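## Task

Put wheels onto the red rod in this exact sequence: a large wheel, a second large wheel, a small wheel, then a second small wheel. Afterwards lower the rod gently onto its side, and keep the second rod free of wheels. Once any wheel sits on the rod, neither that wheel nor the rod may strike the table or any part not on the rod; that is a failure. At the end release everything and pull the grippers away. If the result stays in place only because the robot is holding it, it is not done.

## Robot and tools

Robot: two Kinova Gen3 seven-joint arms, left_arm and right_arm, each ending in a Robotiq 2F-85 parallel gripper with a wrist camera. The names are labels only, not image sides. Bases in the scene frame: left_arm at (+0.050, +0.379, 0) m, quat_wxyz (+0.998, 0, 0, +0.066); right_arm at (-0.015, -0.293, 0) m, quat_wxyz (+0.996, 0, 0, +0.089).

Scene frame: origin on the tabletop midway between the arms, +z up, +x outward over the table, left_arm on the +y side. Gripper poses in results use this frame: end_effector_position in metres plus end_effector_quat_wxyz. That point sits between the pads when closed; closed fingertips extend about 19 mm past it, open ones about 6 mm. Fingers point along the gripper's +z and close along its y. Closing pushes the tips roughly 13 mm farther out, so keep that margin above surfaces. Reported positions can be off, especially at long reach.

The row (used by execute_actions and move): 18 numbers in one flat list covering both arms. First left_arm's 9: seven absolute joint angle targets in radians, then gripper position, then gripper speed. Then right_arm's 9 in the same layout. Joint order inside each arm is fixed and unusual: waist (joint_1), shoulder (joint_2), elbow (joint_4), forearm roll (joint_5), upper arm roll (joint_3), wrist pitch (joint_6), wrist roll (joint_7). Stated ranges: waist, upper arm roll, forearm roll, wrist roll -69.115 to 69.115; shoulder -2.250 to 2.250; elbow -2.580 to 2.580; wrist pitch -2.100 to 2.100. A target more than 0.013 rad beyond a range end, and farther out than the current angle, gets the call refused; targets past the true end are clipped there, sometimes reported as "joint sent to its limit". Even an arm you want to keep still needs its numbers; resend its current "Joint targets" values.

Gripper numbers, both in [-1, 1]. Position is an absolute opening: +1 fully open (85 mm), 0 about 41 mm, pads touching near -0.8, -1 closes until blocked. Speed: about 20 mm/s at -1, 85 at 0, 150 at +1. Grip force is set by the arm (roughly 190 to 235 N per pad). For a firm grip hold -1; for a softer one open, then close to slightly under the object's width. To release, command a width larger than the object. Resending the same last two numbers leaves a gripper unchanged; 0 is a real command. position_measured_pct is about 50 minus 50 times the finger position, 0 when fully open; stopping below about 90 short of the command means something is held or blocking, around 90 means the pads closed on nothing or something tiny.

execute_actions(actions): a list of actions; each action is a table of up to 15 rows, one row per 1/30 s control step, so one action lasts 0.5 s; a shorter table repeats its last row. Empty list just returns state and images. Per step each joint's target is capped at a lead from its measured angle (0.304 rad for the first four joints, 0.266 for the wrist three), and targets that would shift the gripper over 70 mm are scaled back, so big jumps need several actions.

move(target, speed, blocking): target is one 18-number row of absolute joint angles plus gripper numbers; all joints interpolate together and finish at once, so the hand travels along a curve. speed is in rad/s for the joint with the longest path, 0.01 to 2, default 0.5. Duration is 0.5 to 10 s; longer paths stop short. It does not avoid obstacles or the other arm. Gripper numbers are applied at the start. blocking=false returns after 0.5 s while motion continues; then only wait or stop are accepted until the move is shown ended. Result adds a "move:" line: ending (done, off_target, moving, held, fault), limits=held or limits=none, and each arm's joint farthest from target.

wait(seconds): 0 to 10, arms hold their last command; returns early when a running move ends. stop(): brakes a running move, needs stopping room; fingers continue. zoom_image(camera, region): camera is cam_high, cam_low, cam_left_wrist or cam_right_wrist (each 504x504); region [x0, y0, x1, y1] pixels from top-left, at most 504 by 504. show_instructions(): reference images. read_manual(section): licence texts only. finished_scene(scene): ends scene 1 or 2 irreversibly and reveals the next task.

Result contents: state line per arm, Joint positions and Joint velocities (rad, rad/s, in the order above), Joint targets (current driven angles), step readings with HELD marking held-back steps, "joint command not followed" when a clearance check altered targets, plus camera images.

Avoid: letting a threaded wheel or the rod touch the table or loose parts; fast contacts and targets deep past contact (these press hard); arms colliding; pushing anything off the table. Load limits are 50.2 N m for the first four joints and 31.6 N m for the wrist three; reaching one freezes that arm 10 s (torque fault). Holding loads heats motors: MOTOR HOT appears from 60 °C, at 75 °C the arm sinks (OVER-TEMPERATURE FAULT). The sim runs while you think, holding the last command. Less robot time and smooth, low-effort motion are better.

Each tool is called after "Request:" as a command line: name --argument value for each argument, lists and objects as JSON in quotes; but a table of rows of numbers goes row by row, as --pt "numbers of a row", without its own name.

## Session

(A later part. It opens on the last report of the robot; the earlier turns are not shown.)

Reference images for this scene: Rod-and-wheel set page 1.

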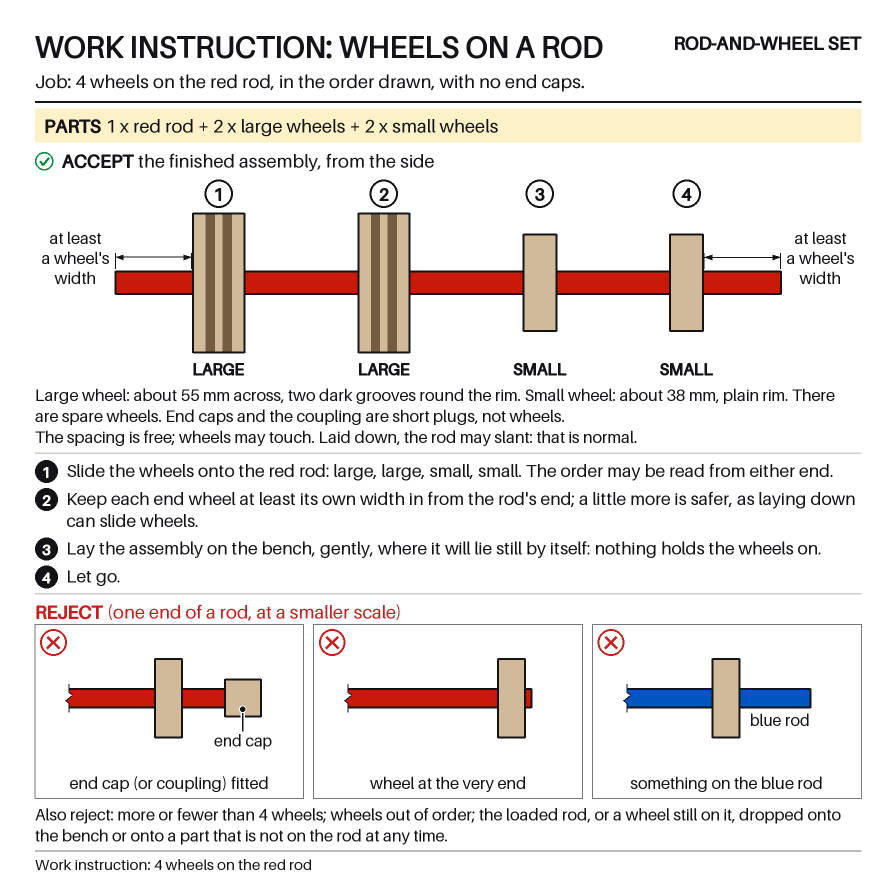

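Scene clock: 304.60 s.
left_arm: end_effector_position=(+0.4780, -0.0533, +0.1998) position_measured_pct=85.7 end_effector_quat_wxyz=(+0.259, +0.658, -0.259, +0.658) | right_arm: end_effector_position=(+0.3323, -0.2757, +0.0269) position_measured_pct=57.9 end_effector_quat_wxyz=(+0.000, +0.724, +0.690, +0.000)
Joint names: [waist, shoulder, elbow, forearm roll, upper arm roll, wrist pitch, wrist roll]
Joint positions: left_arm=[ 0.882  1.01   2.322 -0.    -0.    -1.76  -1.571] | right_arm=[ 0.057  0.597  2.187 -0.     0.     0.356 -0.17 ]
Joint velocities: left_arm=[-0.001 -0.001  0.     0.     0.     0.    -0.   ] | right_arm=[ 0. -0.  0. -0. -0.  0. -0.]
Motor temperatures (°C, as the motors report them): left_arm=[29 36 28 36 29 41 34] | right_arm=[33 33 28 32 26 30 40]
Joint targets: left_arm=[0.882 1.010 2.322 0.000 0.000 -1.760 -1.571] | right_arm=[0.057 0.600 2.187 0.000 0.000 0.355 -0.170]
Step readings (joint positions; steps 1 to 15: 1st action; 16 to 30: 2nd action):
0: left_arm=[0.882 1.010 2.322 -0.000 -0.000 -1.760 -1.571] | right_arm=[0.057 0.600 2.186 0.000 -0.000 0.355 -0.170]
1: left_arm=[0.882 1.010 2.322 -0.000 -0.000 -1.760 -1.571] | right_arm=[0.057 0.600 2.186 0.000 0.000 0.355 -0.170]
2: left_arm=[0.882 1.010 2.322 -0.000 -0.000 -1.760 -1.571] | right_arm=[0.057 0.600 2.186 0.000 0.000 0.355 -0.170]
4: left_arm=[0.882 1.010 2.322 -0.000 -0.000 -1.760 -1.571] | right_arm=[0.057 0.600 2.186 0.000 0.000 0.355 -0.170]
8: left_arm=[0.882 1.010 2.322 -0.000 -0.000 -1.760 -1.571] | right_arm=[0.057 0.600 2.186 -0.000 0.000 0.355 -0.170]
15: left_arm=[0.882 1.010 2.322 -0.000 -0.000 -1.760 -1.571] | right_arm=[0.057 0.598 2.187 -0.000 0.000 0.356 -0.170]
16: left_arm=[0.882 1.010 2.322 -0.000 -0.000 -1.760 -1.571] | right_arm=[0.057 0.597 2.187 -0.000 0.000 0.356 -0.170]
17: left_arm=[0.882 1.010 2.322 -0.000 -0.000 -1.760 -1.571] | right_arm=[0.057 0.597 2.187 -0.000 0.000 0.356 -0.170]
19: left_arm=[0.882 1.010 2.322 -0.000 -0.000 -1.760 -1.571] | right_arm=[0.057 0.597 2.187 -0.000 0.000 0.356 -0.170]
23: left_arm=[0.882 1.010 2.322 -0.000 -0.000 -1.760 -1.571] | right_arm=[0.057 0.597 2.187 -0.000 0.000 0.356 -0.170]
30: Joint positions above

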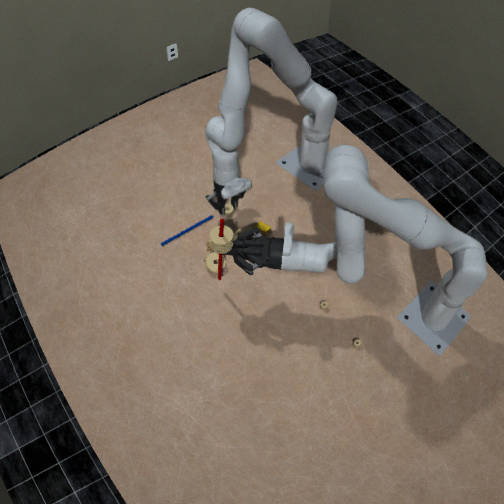

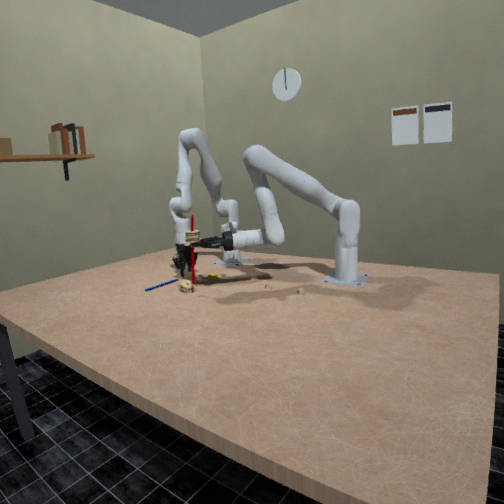

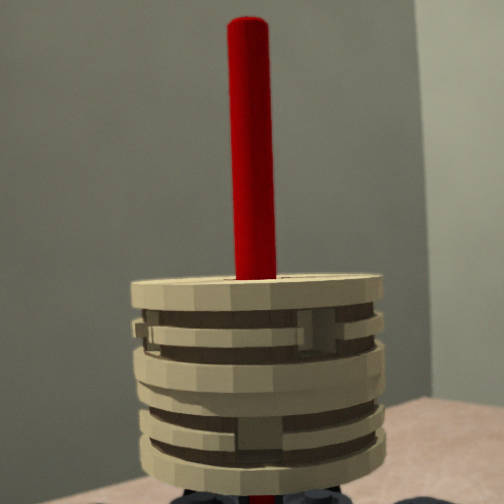

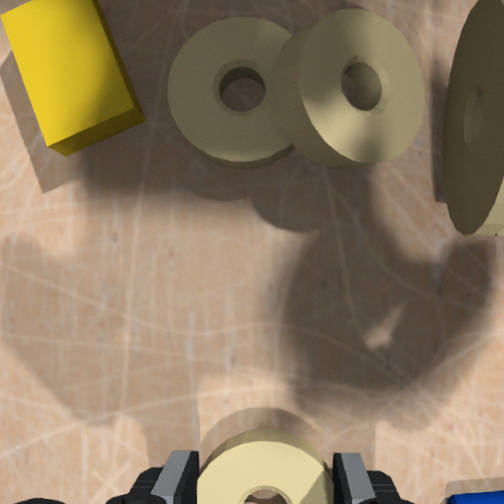

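Request:
move --target '[0.882,1.0096,2.3215,0,0,-1.7603,-1.571,-1,-0.5,0.0571,0.4125,2.1264,0,0,0.6027,-0.17,-1,-0.5]' --speed 0.3

Request:
move --target '[0.882,1.0096,2.3215,0,0,-1.7603,-1.571,-1,-0.5,0.0571,0.0802,1.5794,0,0,1.4820,0.0,-1,-0.5]' --speed 0.6

Request:
move --target '[0.882,1.0096,2.3215,0,0,-1.7603,-1.571,-1,-0.5,-0.3195,0.5874,0.8837,0,0,1.6705,0.323,-1,-0.5]' --speed 0.4

Request:
move --target '[0.882,1.0096,2.3215,0,0,-1.7603,-1.571,-1,-0.5,-0.3195,0.5851,0.9200,0,0,1.6365,0.323,-1,-0.5]' --speed 0.03

Request:
zoom_image --camera "cam_low" --region '[170,190,220,240]'

Scene clock: 311.20 s.
left_arm: end_effector_position=(+0.4780, -0.0533, +0.1998) position_measured_pct=85.7 end_effector_quat_wxyz=(+0.259, +0.658, -0.259, +0.658) | right_arm: end_effector_position=(+0.3323, -0.2758, +0.0999) position_measured_pct=57.9 end_effector_quat_wxyz=(-0.000, +0.724, +0.690, -0.000)
Joint names: [waist, shoulder, elbow, forearm roll, upper arm roll, wrist pitch, wrist roll]
Joint positions: left_arm=[ 0.882  1.01   2.322 -0.    -0.    -1.76  -1.571] | right_arm=[ 0.057  0.413  2.126 -0.     0.     0.603 -0.17 ]
Joint velocities: left_arm=[-0.001  0.001  0.     0.002  0.    -0.     0.   ] | right_arm=[-0.001 -0.003 -0.002 -0.001 -0.     0.     0.   ]
Motor temperatures (°C, as the motors report them): left_arm=[29 36 28 36 29 41 34] | right_arm=[33 33 28 32 26 30 40]
Joint targets: left_arm=[0.882 1.010 2.322 0.000 0.000 -1.760 -1.571] | right_arm=[0.057 0.412 2.126 0.000 0.000 0.603 -0.170]
move: done; limits=none; left_arm: farthest joint: the waist, 0.000 radians from its target (0.000 radians at the start); right_arm: farthest joint: the waist, 0.000 radians from its target (0.000 radians at the start)

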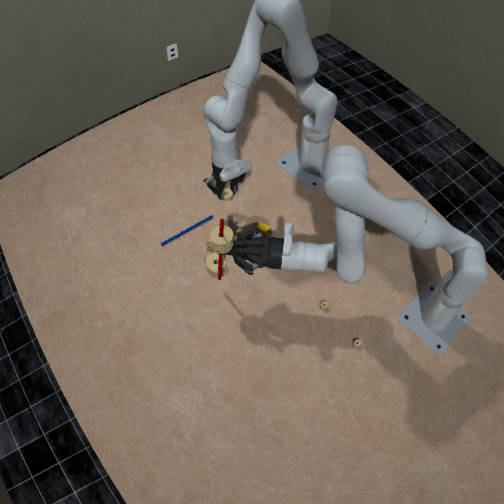

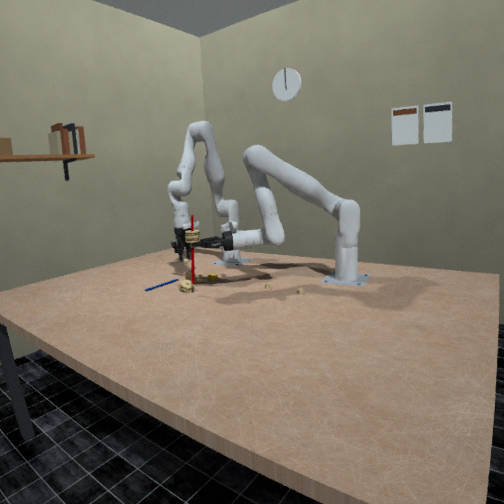

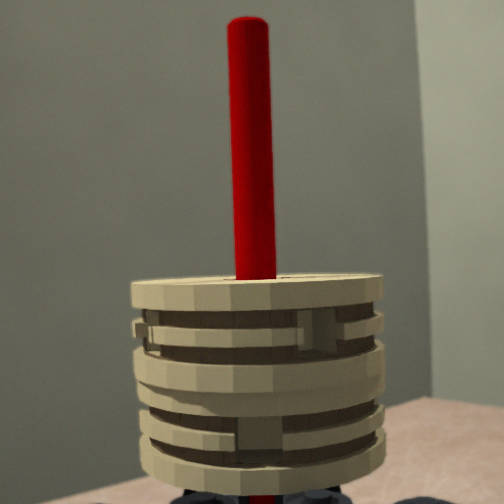

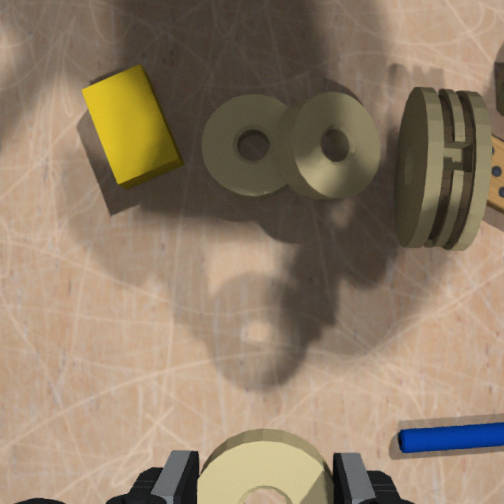

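Scene clock: 313.13 s.
left_arm: end_effector_position=(+0.4780, -0.0533, +0.1998) position_measured_pct=85.7 end_effector_quat_wxyz=(+0.259, +0.658, -0.259, +0.658) | right_arm: end_effector_position=(+0.3323, -0.2758, +0.3650) position_measured_pct=57.9 end_effector_quat_wxyz=(-0.000, +0.663, +0.749, -0.000)
Joint names: [waist, shoulder, elbow, forearm roll, upper arm roll, wrist pitch, wrist roll]
Joint positions: left_arm=[ 0.882  1.01   2.322 -0.    -0.    -1.76  -1.571] | right_arm=[ 0.057  0.08   1.579 -0.     0.     1.482 -0.   ]
Joint velocities: left_arm=[ 0.    -0.    -0.    -0.001  0.001 -0.     0.001] | right_arm=[ 0.    -0.002 -0.001 -0.    -0.     0.     0.   ]
Motor temperatures (°C, as the motors report them): left_arm=[29 36 28 36 29 41 34] | right_arm=[33 33 28 32 26 30 40]
Joint targets: left_arm=[0.882 1.010 2.322 0.000 0.000 -1.760 -1.571] | right_arm=[0.057 0.080 1.579 0.000 0.000 1.482 0.000]
move: done; limits=none; left_arm: farthest joint: the waist, 0.000 radians from its target (0.000 radians at the start); right_arm: farthest joint: the waist, 0.000 radians from its target (0.000 radians at the start)

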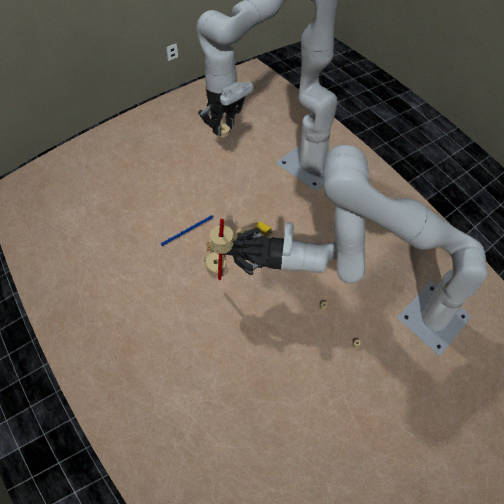

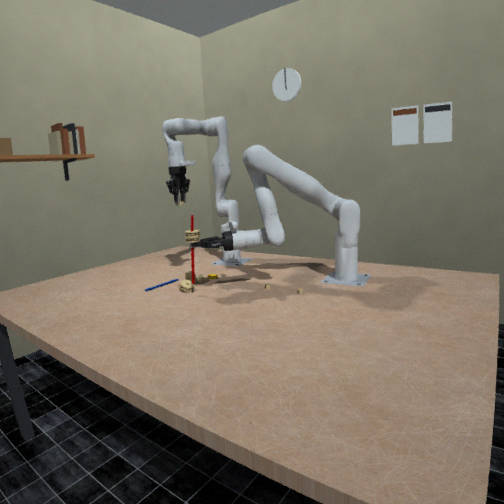

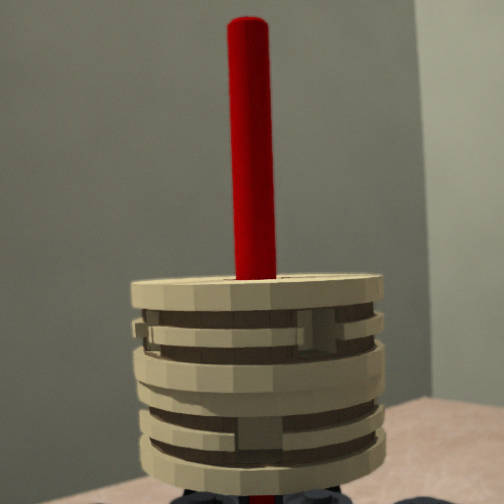

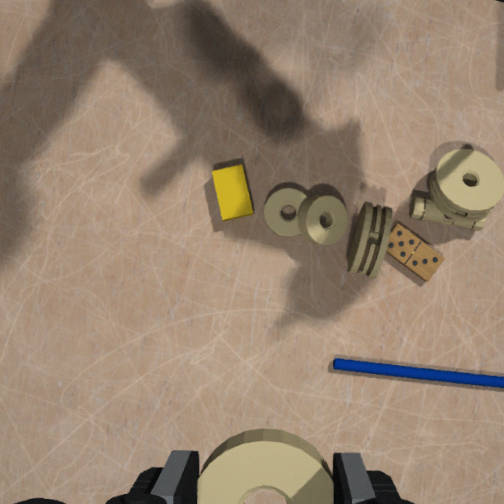

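Scene clock: 315.37 s.
left_arm: end_effector_position=(+0.4780, -0.0533, +0.1998) position_measured_pct=85.7 end_effector_quat_wxyz=(+0.259, +0.658, -0.259, +0.658) | right_arm: end_effector_position=(+0.4765, -0.0542, +0.3552) position_measured_pct=57.9 end_effector_quat_wxyz=(+0.000, +0.366, +0.931, +0.000)
Joint names: [waist, shoulder, elbow, forearm roll, upper arm roll, wrist pitch, wrist roll]
Joint positions: left_arm=[ 0.882  1.01   2.322 -0.    -0.    -1.76  -1.571] | right_arm=[-0.319  0.587  0.884 -0.    -0.     1.67   0.323]
Joint velocities: left_arm=[ 0.    -0.001 -0.    -0.002  0.     0.001  0.   ] | right_arm=[-0.002  0.003 -0.     0.001  0.     0.     0.   ]
Motor temperatures (°C, as the motors report them): left_arm=[29 36 28 36 29 41 34] | right_arm=[33 33 28 32 26 30 40]
Joint targets: left_arm=[0.882 1.010 2.322 0.000 0.000 -1.760 -1.571] | right_arm=[-0.319 0.587 0.884 0.000 0.000 1.671 0.323]
move: done; limits=none; left_arm: farthest joint: the waist, 0.000 radians from its target (0.000 radians at the start); right_arm: farthest joint: the waist, 0.000 radians from its target (0.377 radians at the start)

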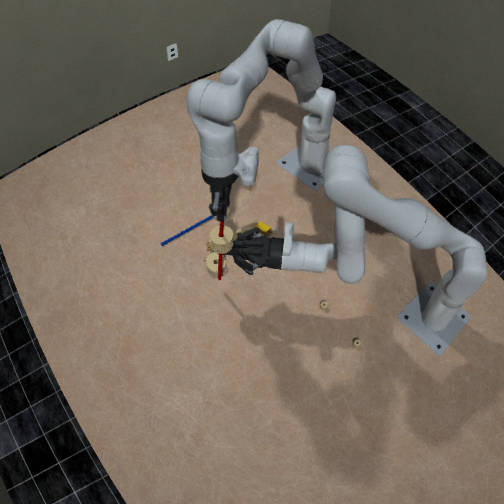

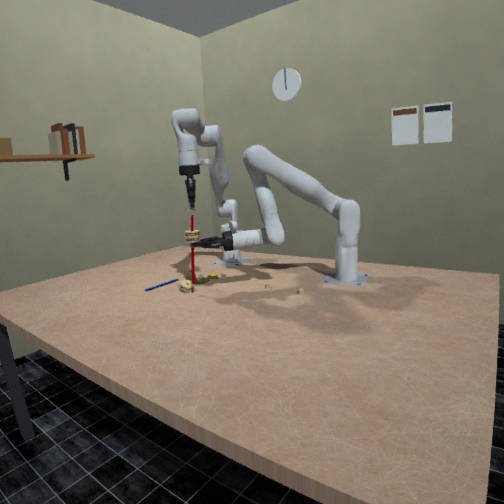

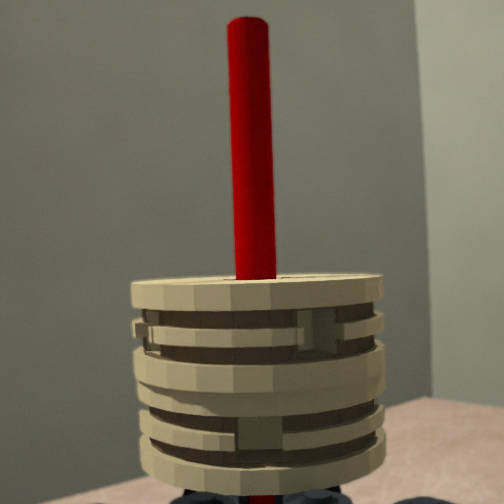

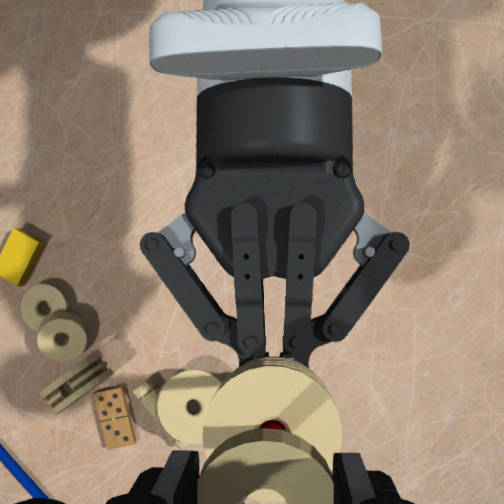

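Scene clock: 316.80 s.
left_arm: end_effector_position=(+0.4780, -0.0533, +0.1998) position_measured_pct=85.7 end_effector_quat_wxyz=(+0.259, +0.658, -0.259, +0.658) | right_arm: end_effector_position=(+0.4766, -0.0541, +0.3449) position_measured_pct=57.9 end_effector_quat_wxyz=(-0.000, +0.366, +0.931, -0.000)
Joint names: [waist, shoulder, elbow, forearm roll, upper arm roll, wrist pitch, wrist roll]
Joint positions: left_arm=[ 0.882  1.01   2.322 -0.    -0.    -1.76  -1.571] | right_arm=[-0.319  0.585  0.92   0.    -0.     1.637  0.323]
Joint velocities: left_arm=[ 0.001 -0.     0.    -0.     0.    -0.    -0.   ] | right_arm=[ 0.    -0.001  0.003  0.001 -0.    -0.001  0.   ]
Motor temperatures (°C, as the motors report them): left_arm=[29 36 28 36 29 41 34] | right_arm=[33 33 28 32 26 30 40]
Joint targets: left_arm=[0.882 1.010 2.322 0.000 0.000 -1.760 -1.571] | right_arm=[-0.320 0.585 0.920 0.000 0.000 1.637 0.323]
move: done; limits=none; left_arm: farthest joint: the waist, 0.000 radians from its target (0.000 radians at the start); right_arm: farthest joint: the waist, 0.000 radians from its target (0.000 radians at the start)

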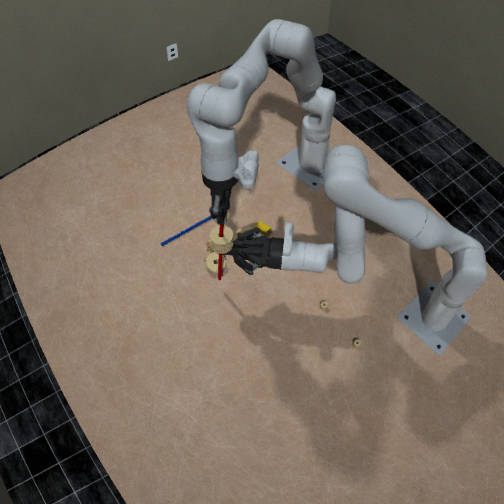

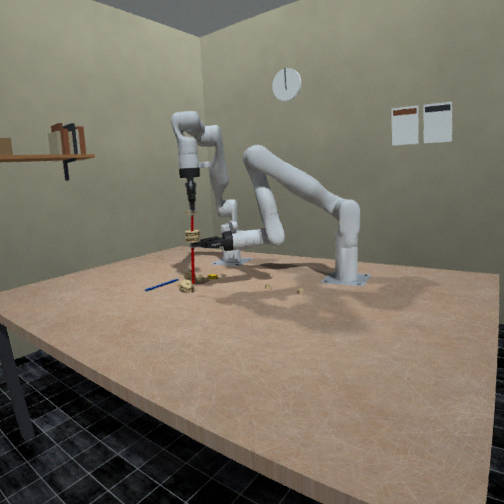

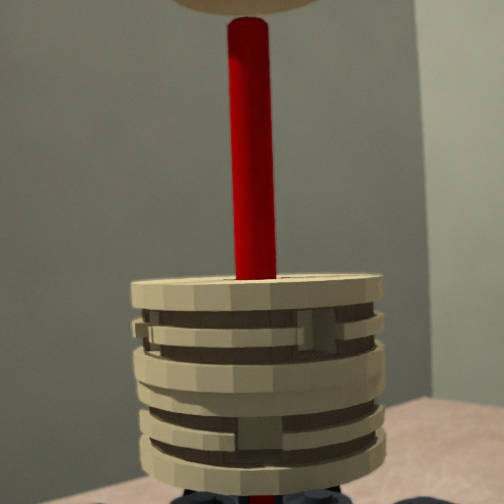

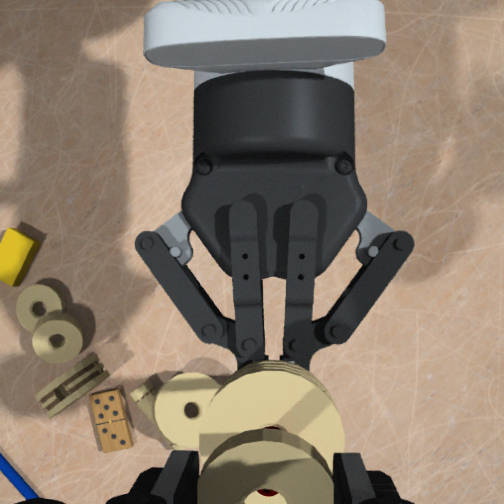

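Region (170, 190, 220, 240) of cam_low's 504x504 image, scaled by 10.080, with more detail than that image has.

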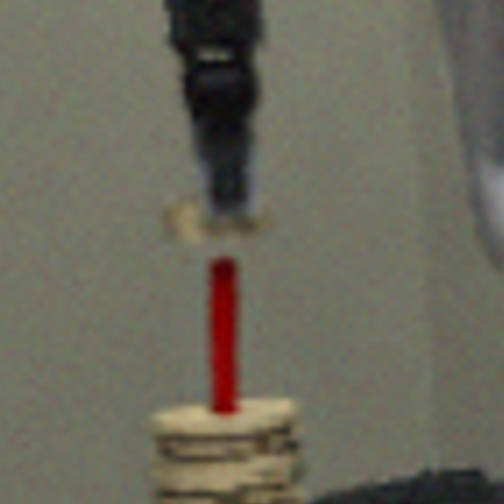

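Request:
move --target '[0.882,1.0096,2.3215,0,0,-1.7603,-1.571,-1,-0.5,-0.3227,0.5822,0.9375,0,0,1.6219,0.323,-1,-0.5]' --speed 0.02

Request:
zoom_image --camera "cam_low" --region '[170,190,220,240]'

Scene clock: 322.30 s.
left_arm: end_effector_position=(+0.4780, -0.0533, +0.1998) position_measured_pct=85.7 end_effector_quat_wxyz=(+0.259, +0.658, -0.259, +0.658) | right_arm: end_effector_position=(+0.4751, -0.0528, +0.3410) position_measured_pct=57.9 end_effector_quat_wxyz=(-0.000, +0.365, +0.931, -0.000)
Joint names: [waist, shoulder, elbow, forearm roll, upper arm roll, wrist pitch, wrist roll]
Joint positions: left_arm=[ 0.882  1.01   2.322 -0.    -0.    -1.76  -1.571] | right_arm=[-0.323  0.582  0.937 -0.    -0.     1.622  0.323]
Joint velocities: left_arm=[ 0.002  0.001  0.    -0.002 -0.     0.001  0.   ] | right_arm=[-0.001 -0.     0.001 -0.     0.    -0.    -0.   ]
Motor temperatures (°C, as the motors report them): left_arm=[29 36 28 36 29 41 34] | right_arm=[33 33 28 32 26 30 40]
Joint targets: left_arm=[0.882 1.010 2.322 0.000 0.000 -1.760 -1.571] | right_arm=[-0.323 0.582 0.938 0.000 0.000 1.622 0.323]
move: done; limits=none; left_arm: farthest joint: the waist, 0.000 radians from its target (0.000 radians at the start); right_arm: farthest joint: the waist, 0.000 radians from its target (0.003 radians at the start)

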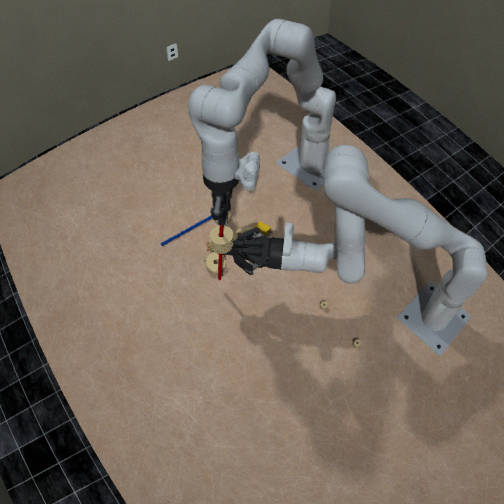

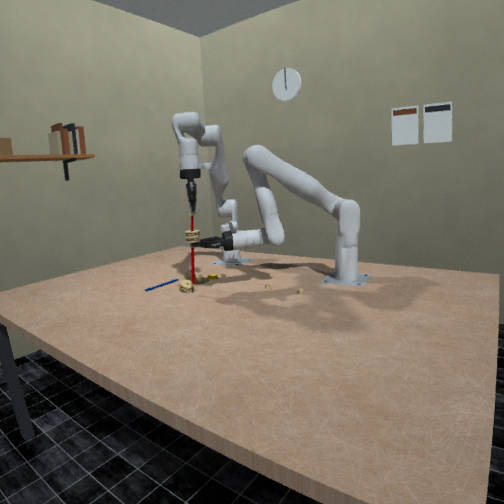

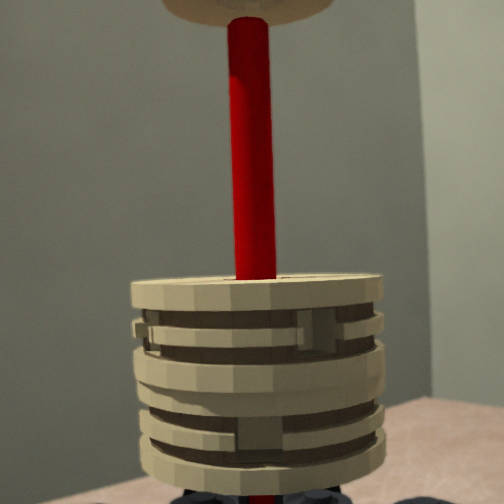

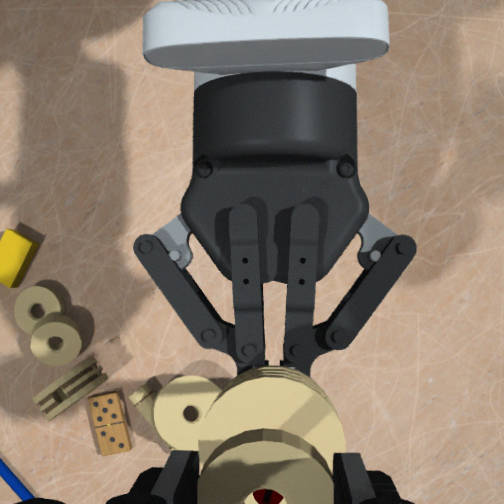

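Region (170, 190, 220, 240) of cam_low's 504x504 image, scaled by 10.080, with more detail than that image has.

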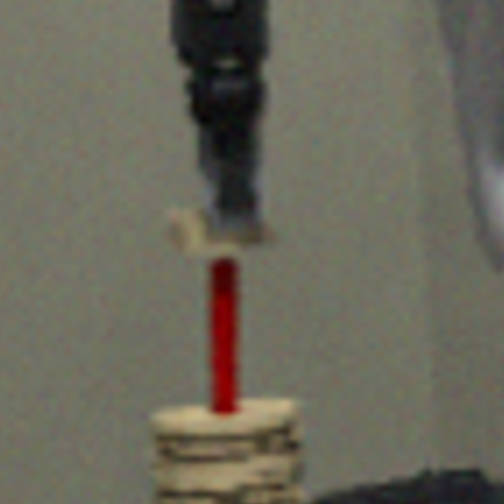

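Request:
move --target '[0.882,1.0096,2.3215,0,0,-1.7603,-1.571,-1,-0.5,-0.3227,0.5811,0.9905,0,0,1.5700,0.323,-1,-0.5]' --speed 0.015

Scene clock: 328.77 s.
left_arm: end_effector_position=(+0.4779, -0.0534, +0.1997) position_measured_pct=85.7 end_effector_quat_wxyz=(+0.259, +0.658, -0.259, +0.658) | right_arm: end_effector_position=(+0.4752, -0.0529, +0.3249) position_measured_pct=57.9 end_effector_quat_wxyz=(+0.000, +0.365, +0.931, -0.000)
Joint names: [waist, shoulder, elbow, forearm roll, upper arm roll, wrist pitch, wrist roll]
Joint positions: left_arm=[ 0.882  1.01   2.322 -0.     0.    -1.76  -1.571] | right_arm=[-0.323  0.581  0.99   0.     0.     1.57   0.323]
Joint velocities: left_arm=[-0.     0.    -0.     0.001 -0.    -0.    -0.   ] | right_arm=[-0.    -0.    -0.001 -0.     0.    -0.    -0.   ]
Motor temperatures (°C, as the motors report them): left_arm=[29 36 28 36 29 41 34] | right_arm=[33 33 28 32 26 30 40]
Joint targets: left_arm=[0.882 1.010 2.322 0.000 0.000 -1.760 -1.571] | right_arm=[-0.323 0.581 0.991 0.000 0.000 1.570 0.323]
move: done; limits=none; left_arm: farthest joint: the waist, 0.000 radians from its target (0.000 radians at the start); right_arm: farthest joint: the waist, 0.000 radians from its target (0.000 radians at the start)

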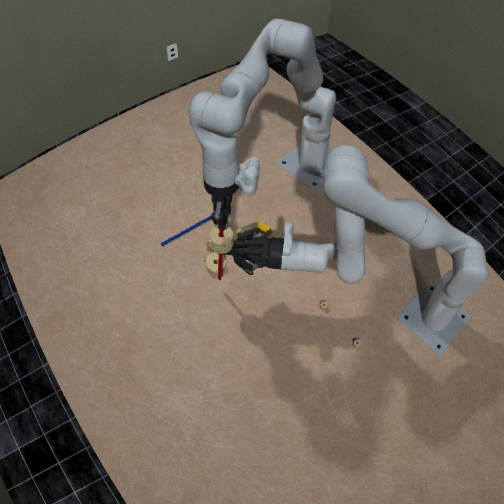

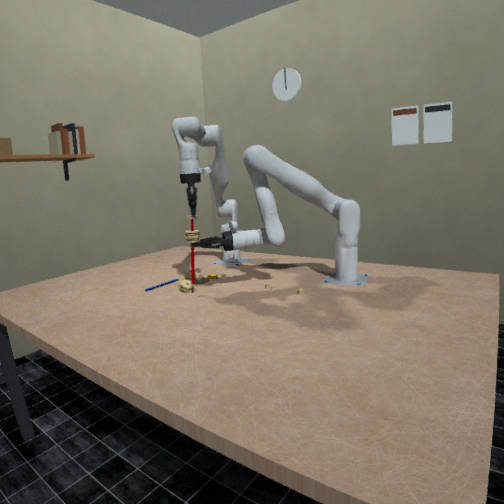

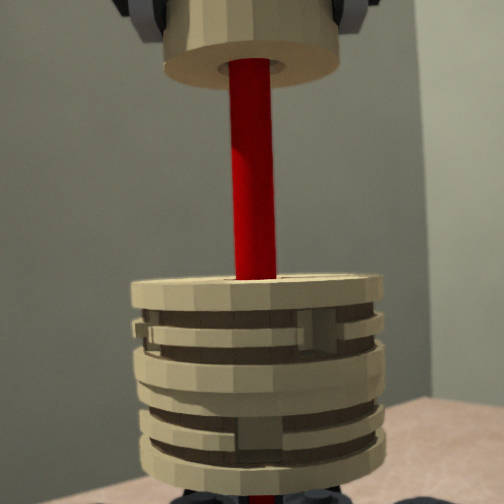

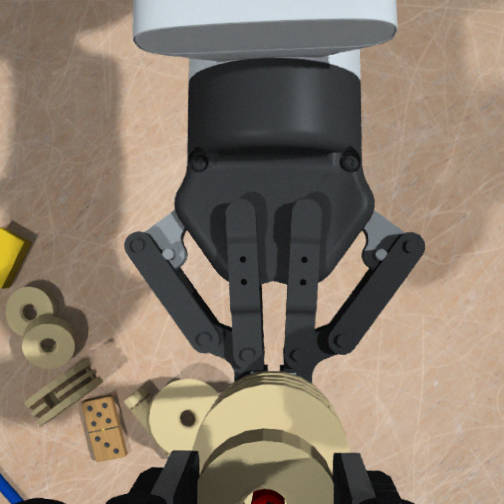

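Request:
move --target '[0.882,1.0096,2.3215,0,0,-1.7603,-1.571,-1,-0.5,-0.3195,0.5913,1.1160,0,0,1.4343,0.323,-1,-0.5]' --speed 0.04

Scene clock: 335.17 s.
left_arm: end_effector_position=(+0.4775, -0.0535, +0.1993) position_measured_pct=85.7 end_effector_quat_wxyz=(+0.259, +0.659, -0.259, +0.657) | right_arm: end_effector_position=(+0.4772, -0.0547, +0.2804) position_measured_pct=57.9 end_effector_quat_wxyz=(+0.001, +0.367, +0.930, +0.000)
Joint names: [waist, shoulder, elbow, forearm roll, upper arm roll, wrist pitch, wrist roll]
Joint positions: left_arm=[ 0.882  1.01   2.322 -0.     0.    -1.76  -1.571] | right_arm=[-0.319  0.591  1.115  0.001  0.001  1.434  0.323]
Joint velocities: left_arm=[ 0. -0. -0. -0. -0.  0. -0.] | right_arm=[-0.001 -0.    -0.    -0.    -0.    -0.    -0.   ]
Motor temperatures (°C, as the motors report them): left_arm=[29 36 28 36 29 41 34] | right_arm=[33 33 28 32 26 30 40]
Joint targets: left_arm=[0.882 1.010 2.322 0.000 0.000 -1.760 -1.571] | right_arm=[-0.320 0.591 1.116 0.000 0.000 1.434 0.323]
move: done; limits=none; left_arm: farthest joint: the shoulder, 0.001 radians from its target (0.000 radians at the start); right_arm: farthest joint: the waist, 0.001 radians from its target (0.003 radians at the start)

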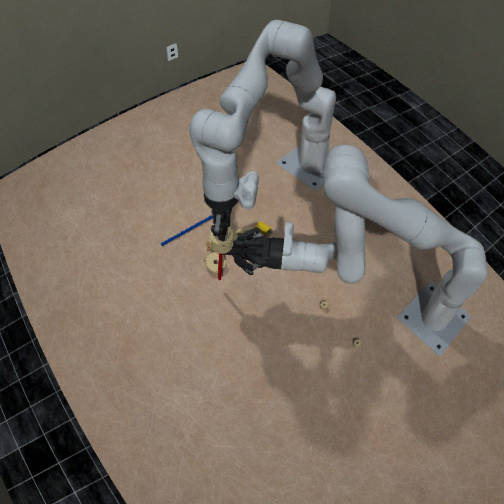

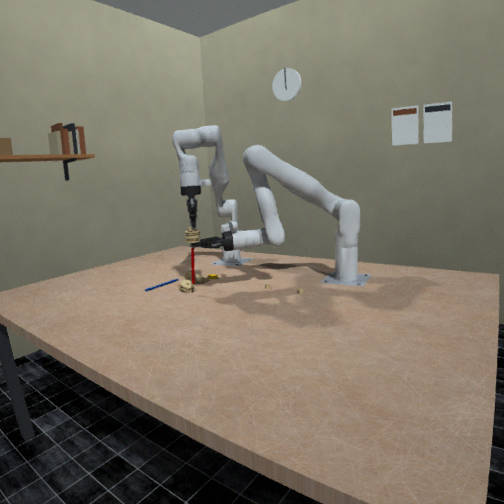

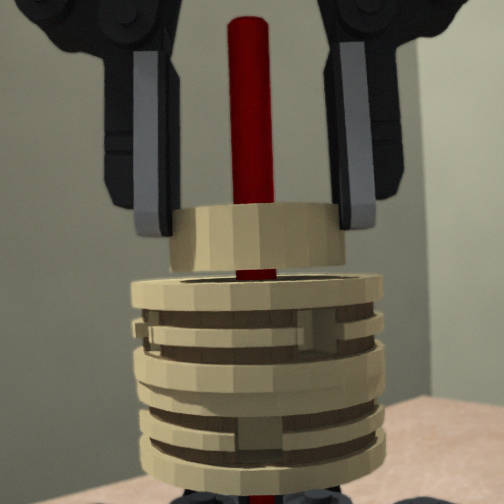

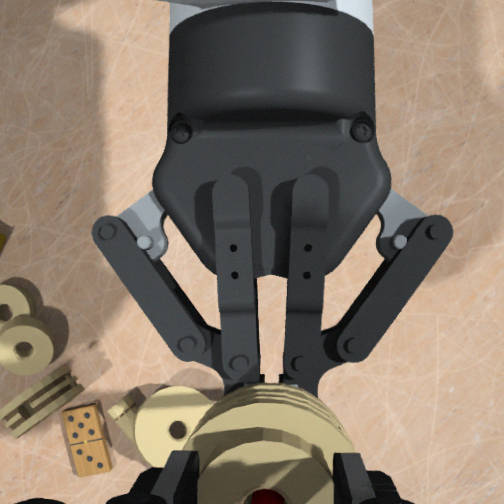

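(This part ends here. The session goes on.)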